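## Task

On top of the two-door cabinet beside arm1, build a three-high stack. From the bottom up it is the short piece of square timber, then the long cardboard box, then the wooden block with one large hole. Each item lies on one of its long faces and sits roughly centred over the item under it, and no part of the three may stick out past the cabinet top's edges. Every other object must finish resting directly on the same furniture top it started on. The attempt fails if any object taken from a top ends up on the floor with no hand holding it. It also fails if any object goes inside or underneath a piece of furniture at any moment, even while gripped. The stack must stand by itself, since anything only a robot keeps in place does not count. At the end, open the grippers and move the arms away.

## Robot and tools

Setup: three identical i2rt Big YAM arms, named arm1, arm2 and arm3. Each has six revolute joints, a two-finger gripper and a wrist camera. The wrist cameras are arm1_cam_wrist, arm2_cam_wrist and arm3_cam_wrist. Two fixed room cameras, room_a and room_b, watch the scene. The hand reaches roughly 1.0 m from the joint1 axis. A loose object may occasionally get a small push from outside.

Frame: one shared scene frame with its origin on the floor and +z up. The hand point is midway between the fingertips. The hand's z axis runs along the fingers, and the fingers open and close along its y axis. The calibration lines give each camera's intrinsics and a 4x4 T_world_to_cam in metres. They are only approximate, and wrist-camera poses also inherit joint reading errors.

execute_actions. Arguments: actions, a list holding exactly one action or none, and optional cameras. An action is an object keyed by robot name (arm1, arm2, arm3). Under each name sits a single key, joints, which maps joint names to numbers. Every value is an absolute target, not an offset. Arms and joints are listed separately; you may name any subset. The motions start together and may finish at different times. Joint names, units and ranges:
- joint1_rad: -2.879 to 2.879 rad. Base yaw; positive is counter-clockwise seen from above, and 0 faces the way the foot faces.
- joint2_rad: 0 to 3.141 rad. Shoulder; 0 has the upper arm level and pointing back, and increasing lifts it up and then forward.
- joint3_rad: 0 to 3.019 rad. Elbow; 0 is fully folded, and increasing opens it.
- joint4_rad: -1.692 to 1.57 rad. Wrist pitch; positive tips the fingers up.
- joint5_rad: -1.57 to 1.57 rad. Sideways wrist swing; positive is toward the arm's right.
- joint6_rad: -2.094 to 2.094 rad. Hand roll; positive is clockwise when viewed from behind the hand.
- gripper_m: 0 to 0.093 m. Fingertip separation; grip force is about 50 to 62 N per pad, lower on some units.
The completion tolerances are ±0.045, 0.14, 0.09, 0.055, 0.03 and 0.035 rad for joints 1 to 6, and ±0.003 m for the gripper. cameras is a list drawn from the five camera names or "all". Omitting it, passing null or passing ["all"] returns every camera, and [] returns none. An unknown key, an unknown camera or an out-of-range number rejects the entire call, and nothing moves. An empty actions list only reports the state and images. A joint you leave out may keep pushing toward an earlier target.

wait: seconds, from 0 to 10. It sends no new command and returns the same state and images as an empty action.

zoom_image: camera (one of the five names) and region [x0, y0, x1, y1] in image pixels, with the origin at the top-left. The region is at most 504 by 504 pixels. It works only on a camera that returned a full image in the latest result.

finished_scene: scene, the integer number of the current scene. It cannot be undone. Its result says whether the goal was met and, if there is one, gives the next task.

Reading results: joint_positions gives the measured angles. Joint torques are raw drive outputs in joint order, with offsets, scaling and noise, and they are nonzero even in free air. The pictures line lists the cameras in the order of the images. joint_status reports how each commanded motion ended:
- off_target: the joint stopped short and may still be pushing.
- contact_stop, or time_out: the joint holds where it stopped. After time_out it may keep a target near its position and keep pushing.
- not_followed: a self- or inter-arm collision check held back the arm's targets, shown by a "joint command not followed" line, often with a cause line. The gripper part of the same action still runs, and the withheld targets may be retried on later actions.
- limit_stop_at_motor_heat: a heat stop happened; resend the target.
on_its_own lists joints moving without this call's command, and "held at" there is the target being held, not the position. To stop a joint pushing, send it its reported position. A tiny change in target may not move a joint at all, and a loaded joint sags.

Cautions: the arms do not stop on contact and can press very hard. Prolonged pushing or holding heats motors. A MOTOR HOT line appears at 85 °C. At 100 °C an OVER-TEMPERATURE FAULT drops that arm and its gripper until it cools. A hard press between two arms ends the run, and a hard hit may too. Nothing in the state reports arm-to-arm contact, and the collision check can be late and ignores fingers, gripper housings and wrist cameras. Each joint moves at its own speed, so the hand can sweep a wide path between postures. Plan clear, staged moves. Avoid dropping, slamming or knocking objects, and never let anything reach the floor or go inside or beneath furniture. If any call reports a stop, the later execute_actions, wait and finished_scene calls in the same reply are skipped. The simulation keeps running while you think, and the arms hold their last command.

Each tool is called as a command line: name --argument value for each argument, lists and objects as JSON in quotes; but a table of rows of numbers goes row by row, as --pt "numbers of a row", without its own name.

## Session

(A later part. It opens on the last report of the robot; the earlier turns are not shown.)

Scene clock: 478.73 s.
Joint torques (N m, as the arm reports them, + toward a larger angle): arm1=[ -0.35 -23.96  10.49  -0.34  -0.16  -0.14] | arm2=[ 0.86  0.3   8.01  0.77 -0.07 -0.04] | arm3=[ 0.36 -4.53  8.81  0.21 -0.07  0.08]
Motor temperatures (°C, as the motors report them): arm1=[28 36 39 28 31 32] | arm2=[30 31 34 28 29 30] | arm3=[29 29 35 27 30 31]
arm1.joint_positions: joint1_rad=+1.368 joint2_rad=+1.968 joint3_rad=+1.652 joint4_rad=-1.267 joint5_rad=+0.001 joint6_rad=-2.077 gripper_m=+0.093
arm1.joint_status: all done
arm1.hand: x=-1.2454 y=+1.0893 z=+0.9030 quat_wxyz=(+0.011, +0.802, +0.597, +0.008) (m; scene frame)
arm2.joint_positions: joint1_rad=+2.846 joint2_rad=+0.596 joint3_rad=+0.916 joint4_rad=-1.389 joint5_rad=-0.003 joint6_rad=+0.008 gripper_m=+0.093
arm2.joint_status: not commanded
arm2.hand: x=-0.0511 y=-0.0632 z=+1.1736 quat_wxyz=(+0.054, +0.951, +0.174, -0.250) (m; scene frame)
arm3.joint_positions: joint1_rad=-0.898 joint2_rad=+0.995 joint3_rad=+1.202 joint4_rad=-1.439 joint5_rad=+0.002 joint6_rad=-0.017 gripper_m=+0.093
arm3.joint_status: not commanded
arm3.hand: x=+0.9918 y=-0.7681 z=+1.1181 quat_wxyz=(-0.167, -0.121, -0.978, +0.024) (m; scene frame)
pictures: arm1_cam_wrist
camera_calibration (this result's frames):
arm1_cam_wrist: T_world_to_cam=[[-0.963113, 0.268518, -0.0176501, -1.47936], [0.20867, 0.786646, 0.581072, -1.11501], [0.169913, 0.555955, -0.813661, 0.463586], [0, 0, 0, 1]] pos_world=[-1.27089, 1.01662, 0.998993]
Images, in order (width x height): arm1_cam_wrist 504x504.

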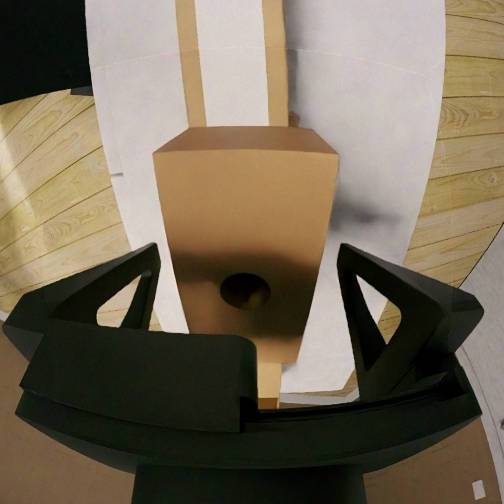

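Now lifting straight up and clear.

execute_actions --actions '[{"arm1": {"joints": {"joint2_rad": 1.86, "joint3_rad": 1.85, "joint4_rad": -1.5}}}]' --cameras '[]'

execute_actions --actions '[{"arm1": {"joints": {"joint2_rad": 0.9, "joint3_rad": 1.5, "joint4_rad": -1.5, "joint6_rad": 0}}}]' --cameras '["arm1_cam_wrist", "room_a", "room_b"]'

zoom_image --camera "room_b" --region '[90, 40, 250, 200]'

Scene clock: 483.87 s.
Joint torques (N m, as the arm reports them, + toward a larger angle): arm1=[ -0.34 -21.38  11.81  -0.23  -0.16  -0.14] | arm2=[ 0.45  0.9   8.06  0.79 -0.02 -0.06] | arm3=[ 0.58 -3.93  8.66  0.25 -0.07  0.07]
Motor temperatures (°C, as the motors report them): arm1=[28 36 39 28 31 32] | arm2=[30 31 34 28 29 30] | arm3=[29 29 35 27 30 31]
arm1.joint_positions: joint1_rad=+1.368 joint2_rad=+1.855 joint3_rad=+1.824 joint4_rad=-1.493 joint5_rad=+0.001 joint6_rad=-2.077 gripper_m=+0.093
arm1.joint_status: all done
arm1.hand: x=-1.2446 y=+1.0861 z=+1.0321 quat_wxyz=(-0.019, +0.802, +0.597, +0.004) (m; scene frame)
arm2.joint_positions: joint1_rad=+2.846 joint2_rad=+0.596 joint3_rad=+0.916 joint4_rad=-1.389 joint5_rad=-0.003 joint6_rad=+0.008 gripper_m=+0.093
arm2.joint_status: not commanded
arm2.hand: x=-0.0511 y=-0.0632 z=+1.1736 quat_wxyz=(+0.054, +0.951, +0.174, -0.250) (m; scene frame)
arm3.joint_positions: joint1_rad=-0.898 joint2_rad=+0.995 joint3_rad=+1.202 joint4_rad=-1.439 joint5_rad=+0.002 joint6_rad=-0.017 gripper_m=+0.093
arm3.joint_status: not commanded
arm3.hand: x=+0.9918 y=-0.7681 z=+1.1181 quat_wxyz=(-0.167, -0.121, -0.978, +0.024) (m; scene frame)
pictures: none
No camera images: the call's "cameras" was empty. Leave "cameras" out to get every camera's image.

Scene clock: 486.27 s.
Joint torques (N m, as the arm reports them, + toward a larger angle): arm1=[-0.16 -5.09  9.59  1.01 -0.1   0.16] | arm2=[ 0.7   0.89  7.99  0.75 -0.04 -0.05] | arm3=[-0.01 -4.59  8.68  0.14 -0.1   0.07]
Motor temperatures (°C, as the motors report them): arm1=[28 36 39 28 31 32] | arm2=[30 31 34 28 29 30] | arm3=[29 29 35 27 30 31]
arm1.joint_positions: joint1_rad=+1.368 joint2_rad=+0.906 joint3_rad=+1.494 joint4_rad=-1.496 joint5_rad=+0.001 joint6_rad=-0.014 gripper_m=+0.093
arm1.joint_status: all done
arm1.hand: x=-1.0567 y=+0.8886 z=+1.3056 quat_wxyz=(-0.132, +0.876, -0.360, -0.292) (m; scene frame)
arm2.joint_positions: joint1_rad=+2.846 joint2_rad=+0.596 joint3_rad=+0.916 joint4_rad=-1.389 joint5_rad=-0.003 joint6_rad=+0.008 gripper_m=+0.093
arm2.joint_status: not commanded
arm2.hand: x=-0.0511 y=-0.0632 z=+1.1736 quat_wxyz=(+0.054, +0.951, +0.174, -0.250) (m; scene frame)
arm3.joint_positions: joint1_rad=-0.898 joint2_rad=+0.995 joint3_rad=+1.202 joint4_rad=-1.439 joint5_rad=+0.002 joint6_rad=-0.017 gripper_m=+0.093
arm3.joint_status: not commanded
arm3.hand: x=+0.9918 y=-0.7681 z=+1.1181 quat_wxyz=(-0.167, -0.121, -0.978, +0.024) (m; scene frame)
pictures: arm1_cam_wrist, room_a, room_b
camera_calibration (this result's frames):
arm1_cam_wrist: T_world_to_cam=[[0.700365, 0.712595, 0.0411987, 0.0497794], [0.713751, -0.699727, -0.0306783, 1.42265], [0.00696663, 0.0508917, -0.99868, 1.38889], [0, 0, 0, 1]] pos_world=[-1.05996, 0.889308, 1.42865]
Images, in order (width x height): arm1_cam_wrist 504x504, room_a 672x504, room_b 672x504.

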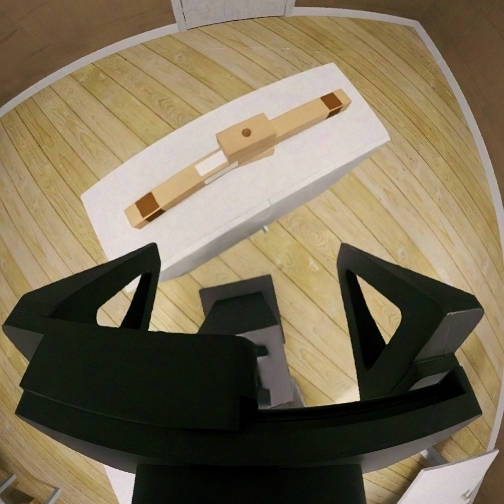

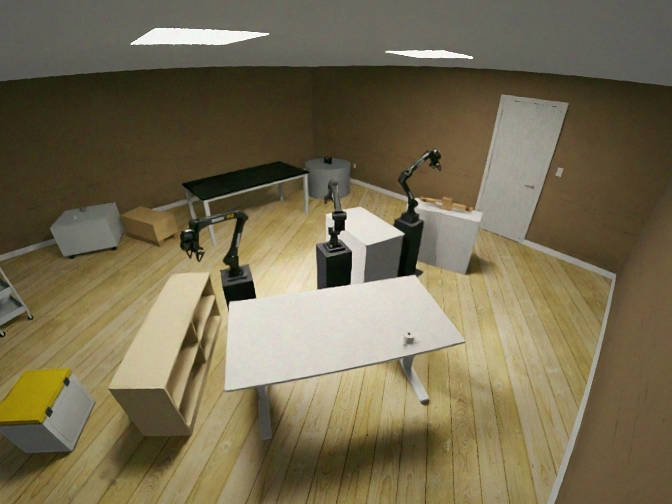

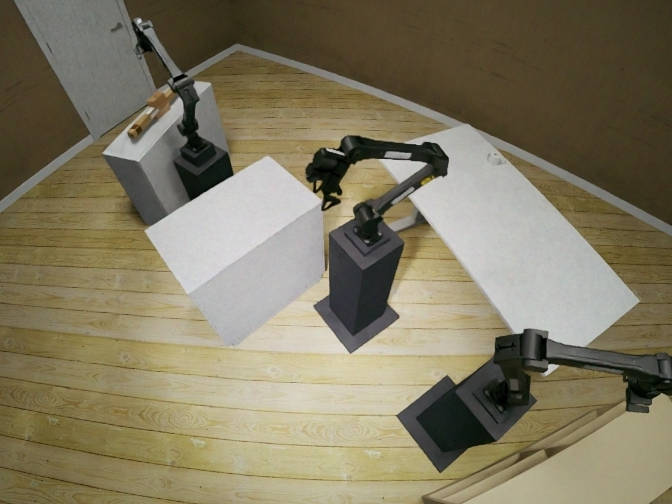

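Region (90, 40, 250, 200) of room_b's 672x504 image, scaled by 3.150, with more detail than that image has.

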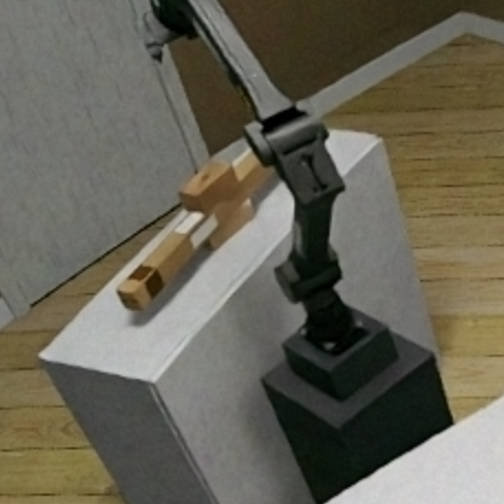

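finished_scene --scene 1

The scene is finished: the task was done.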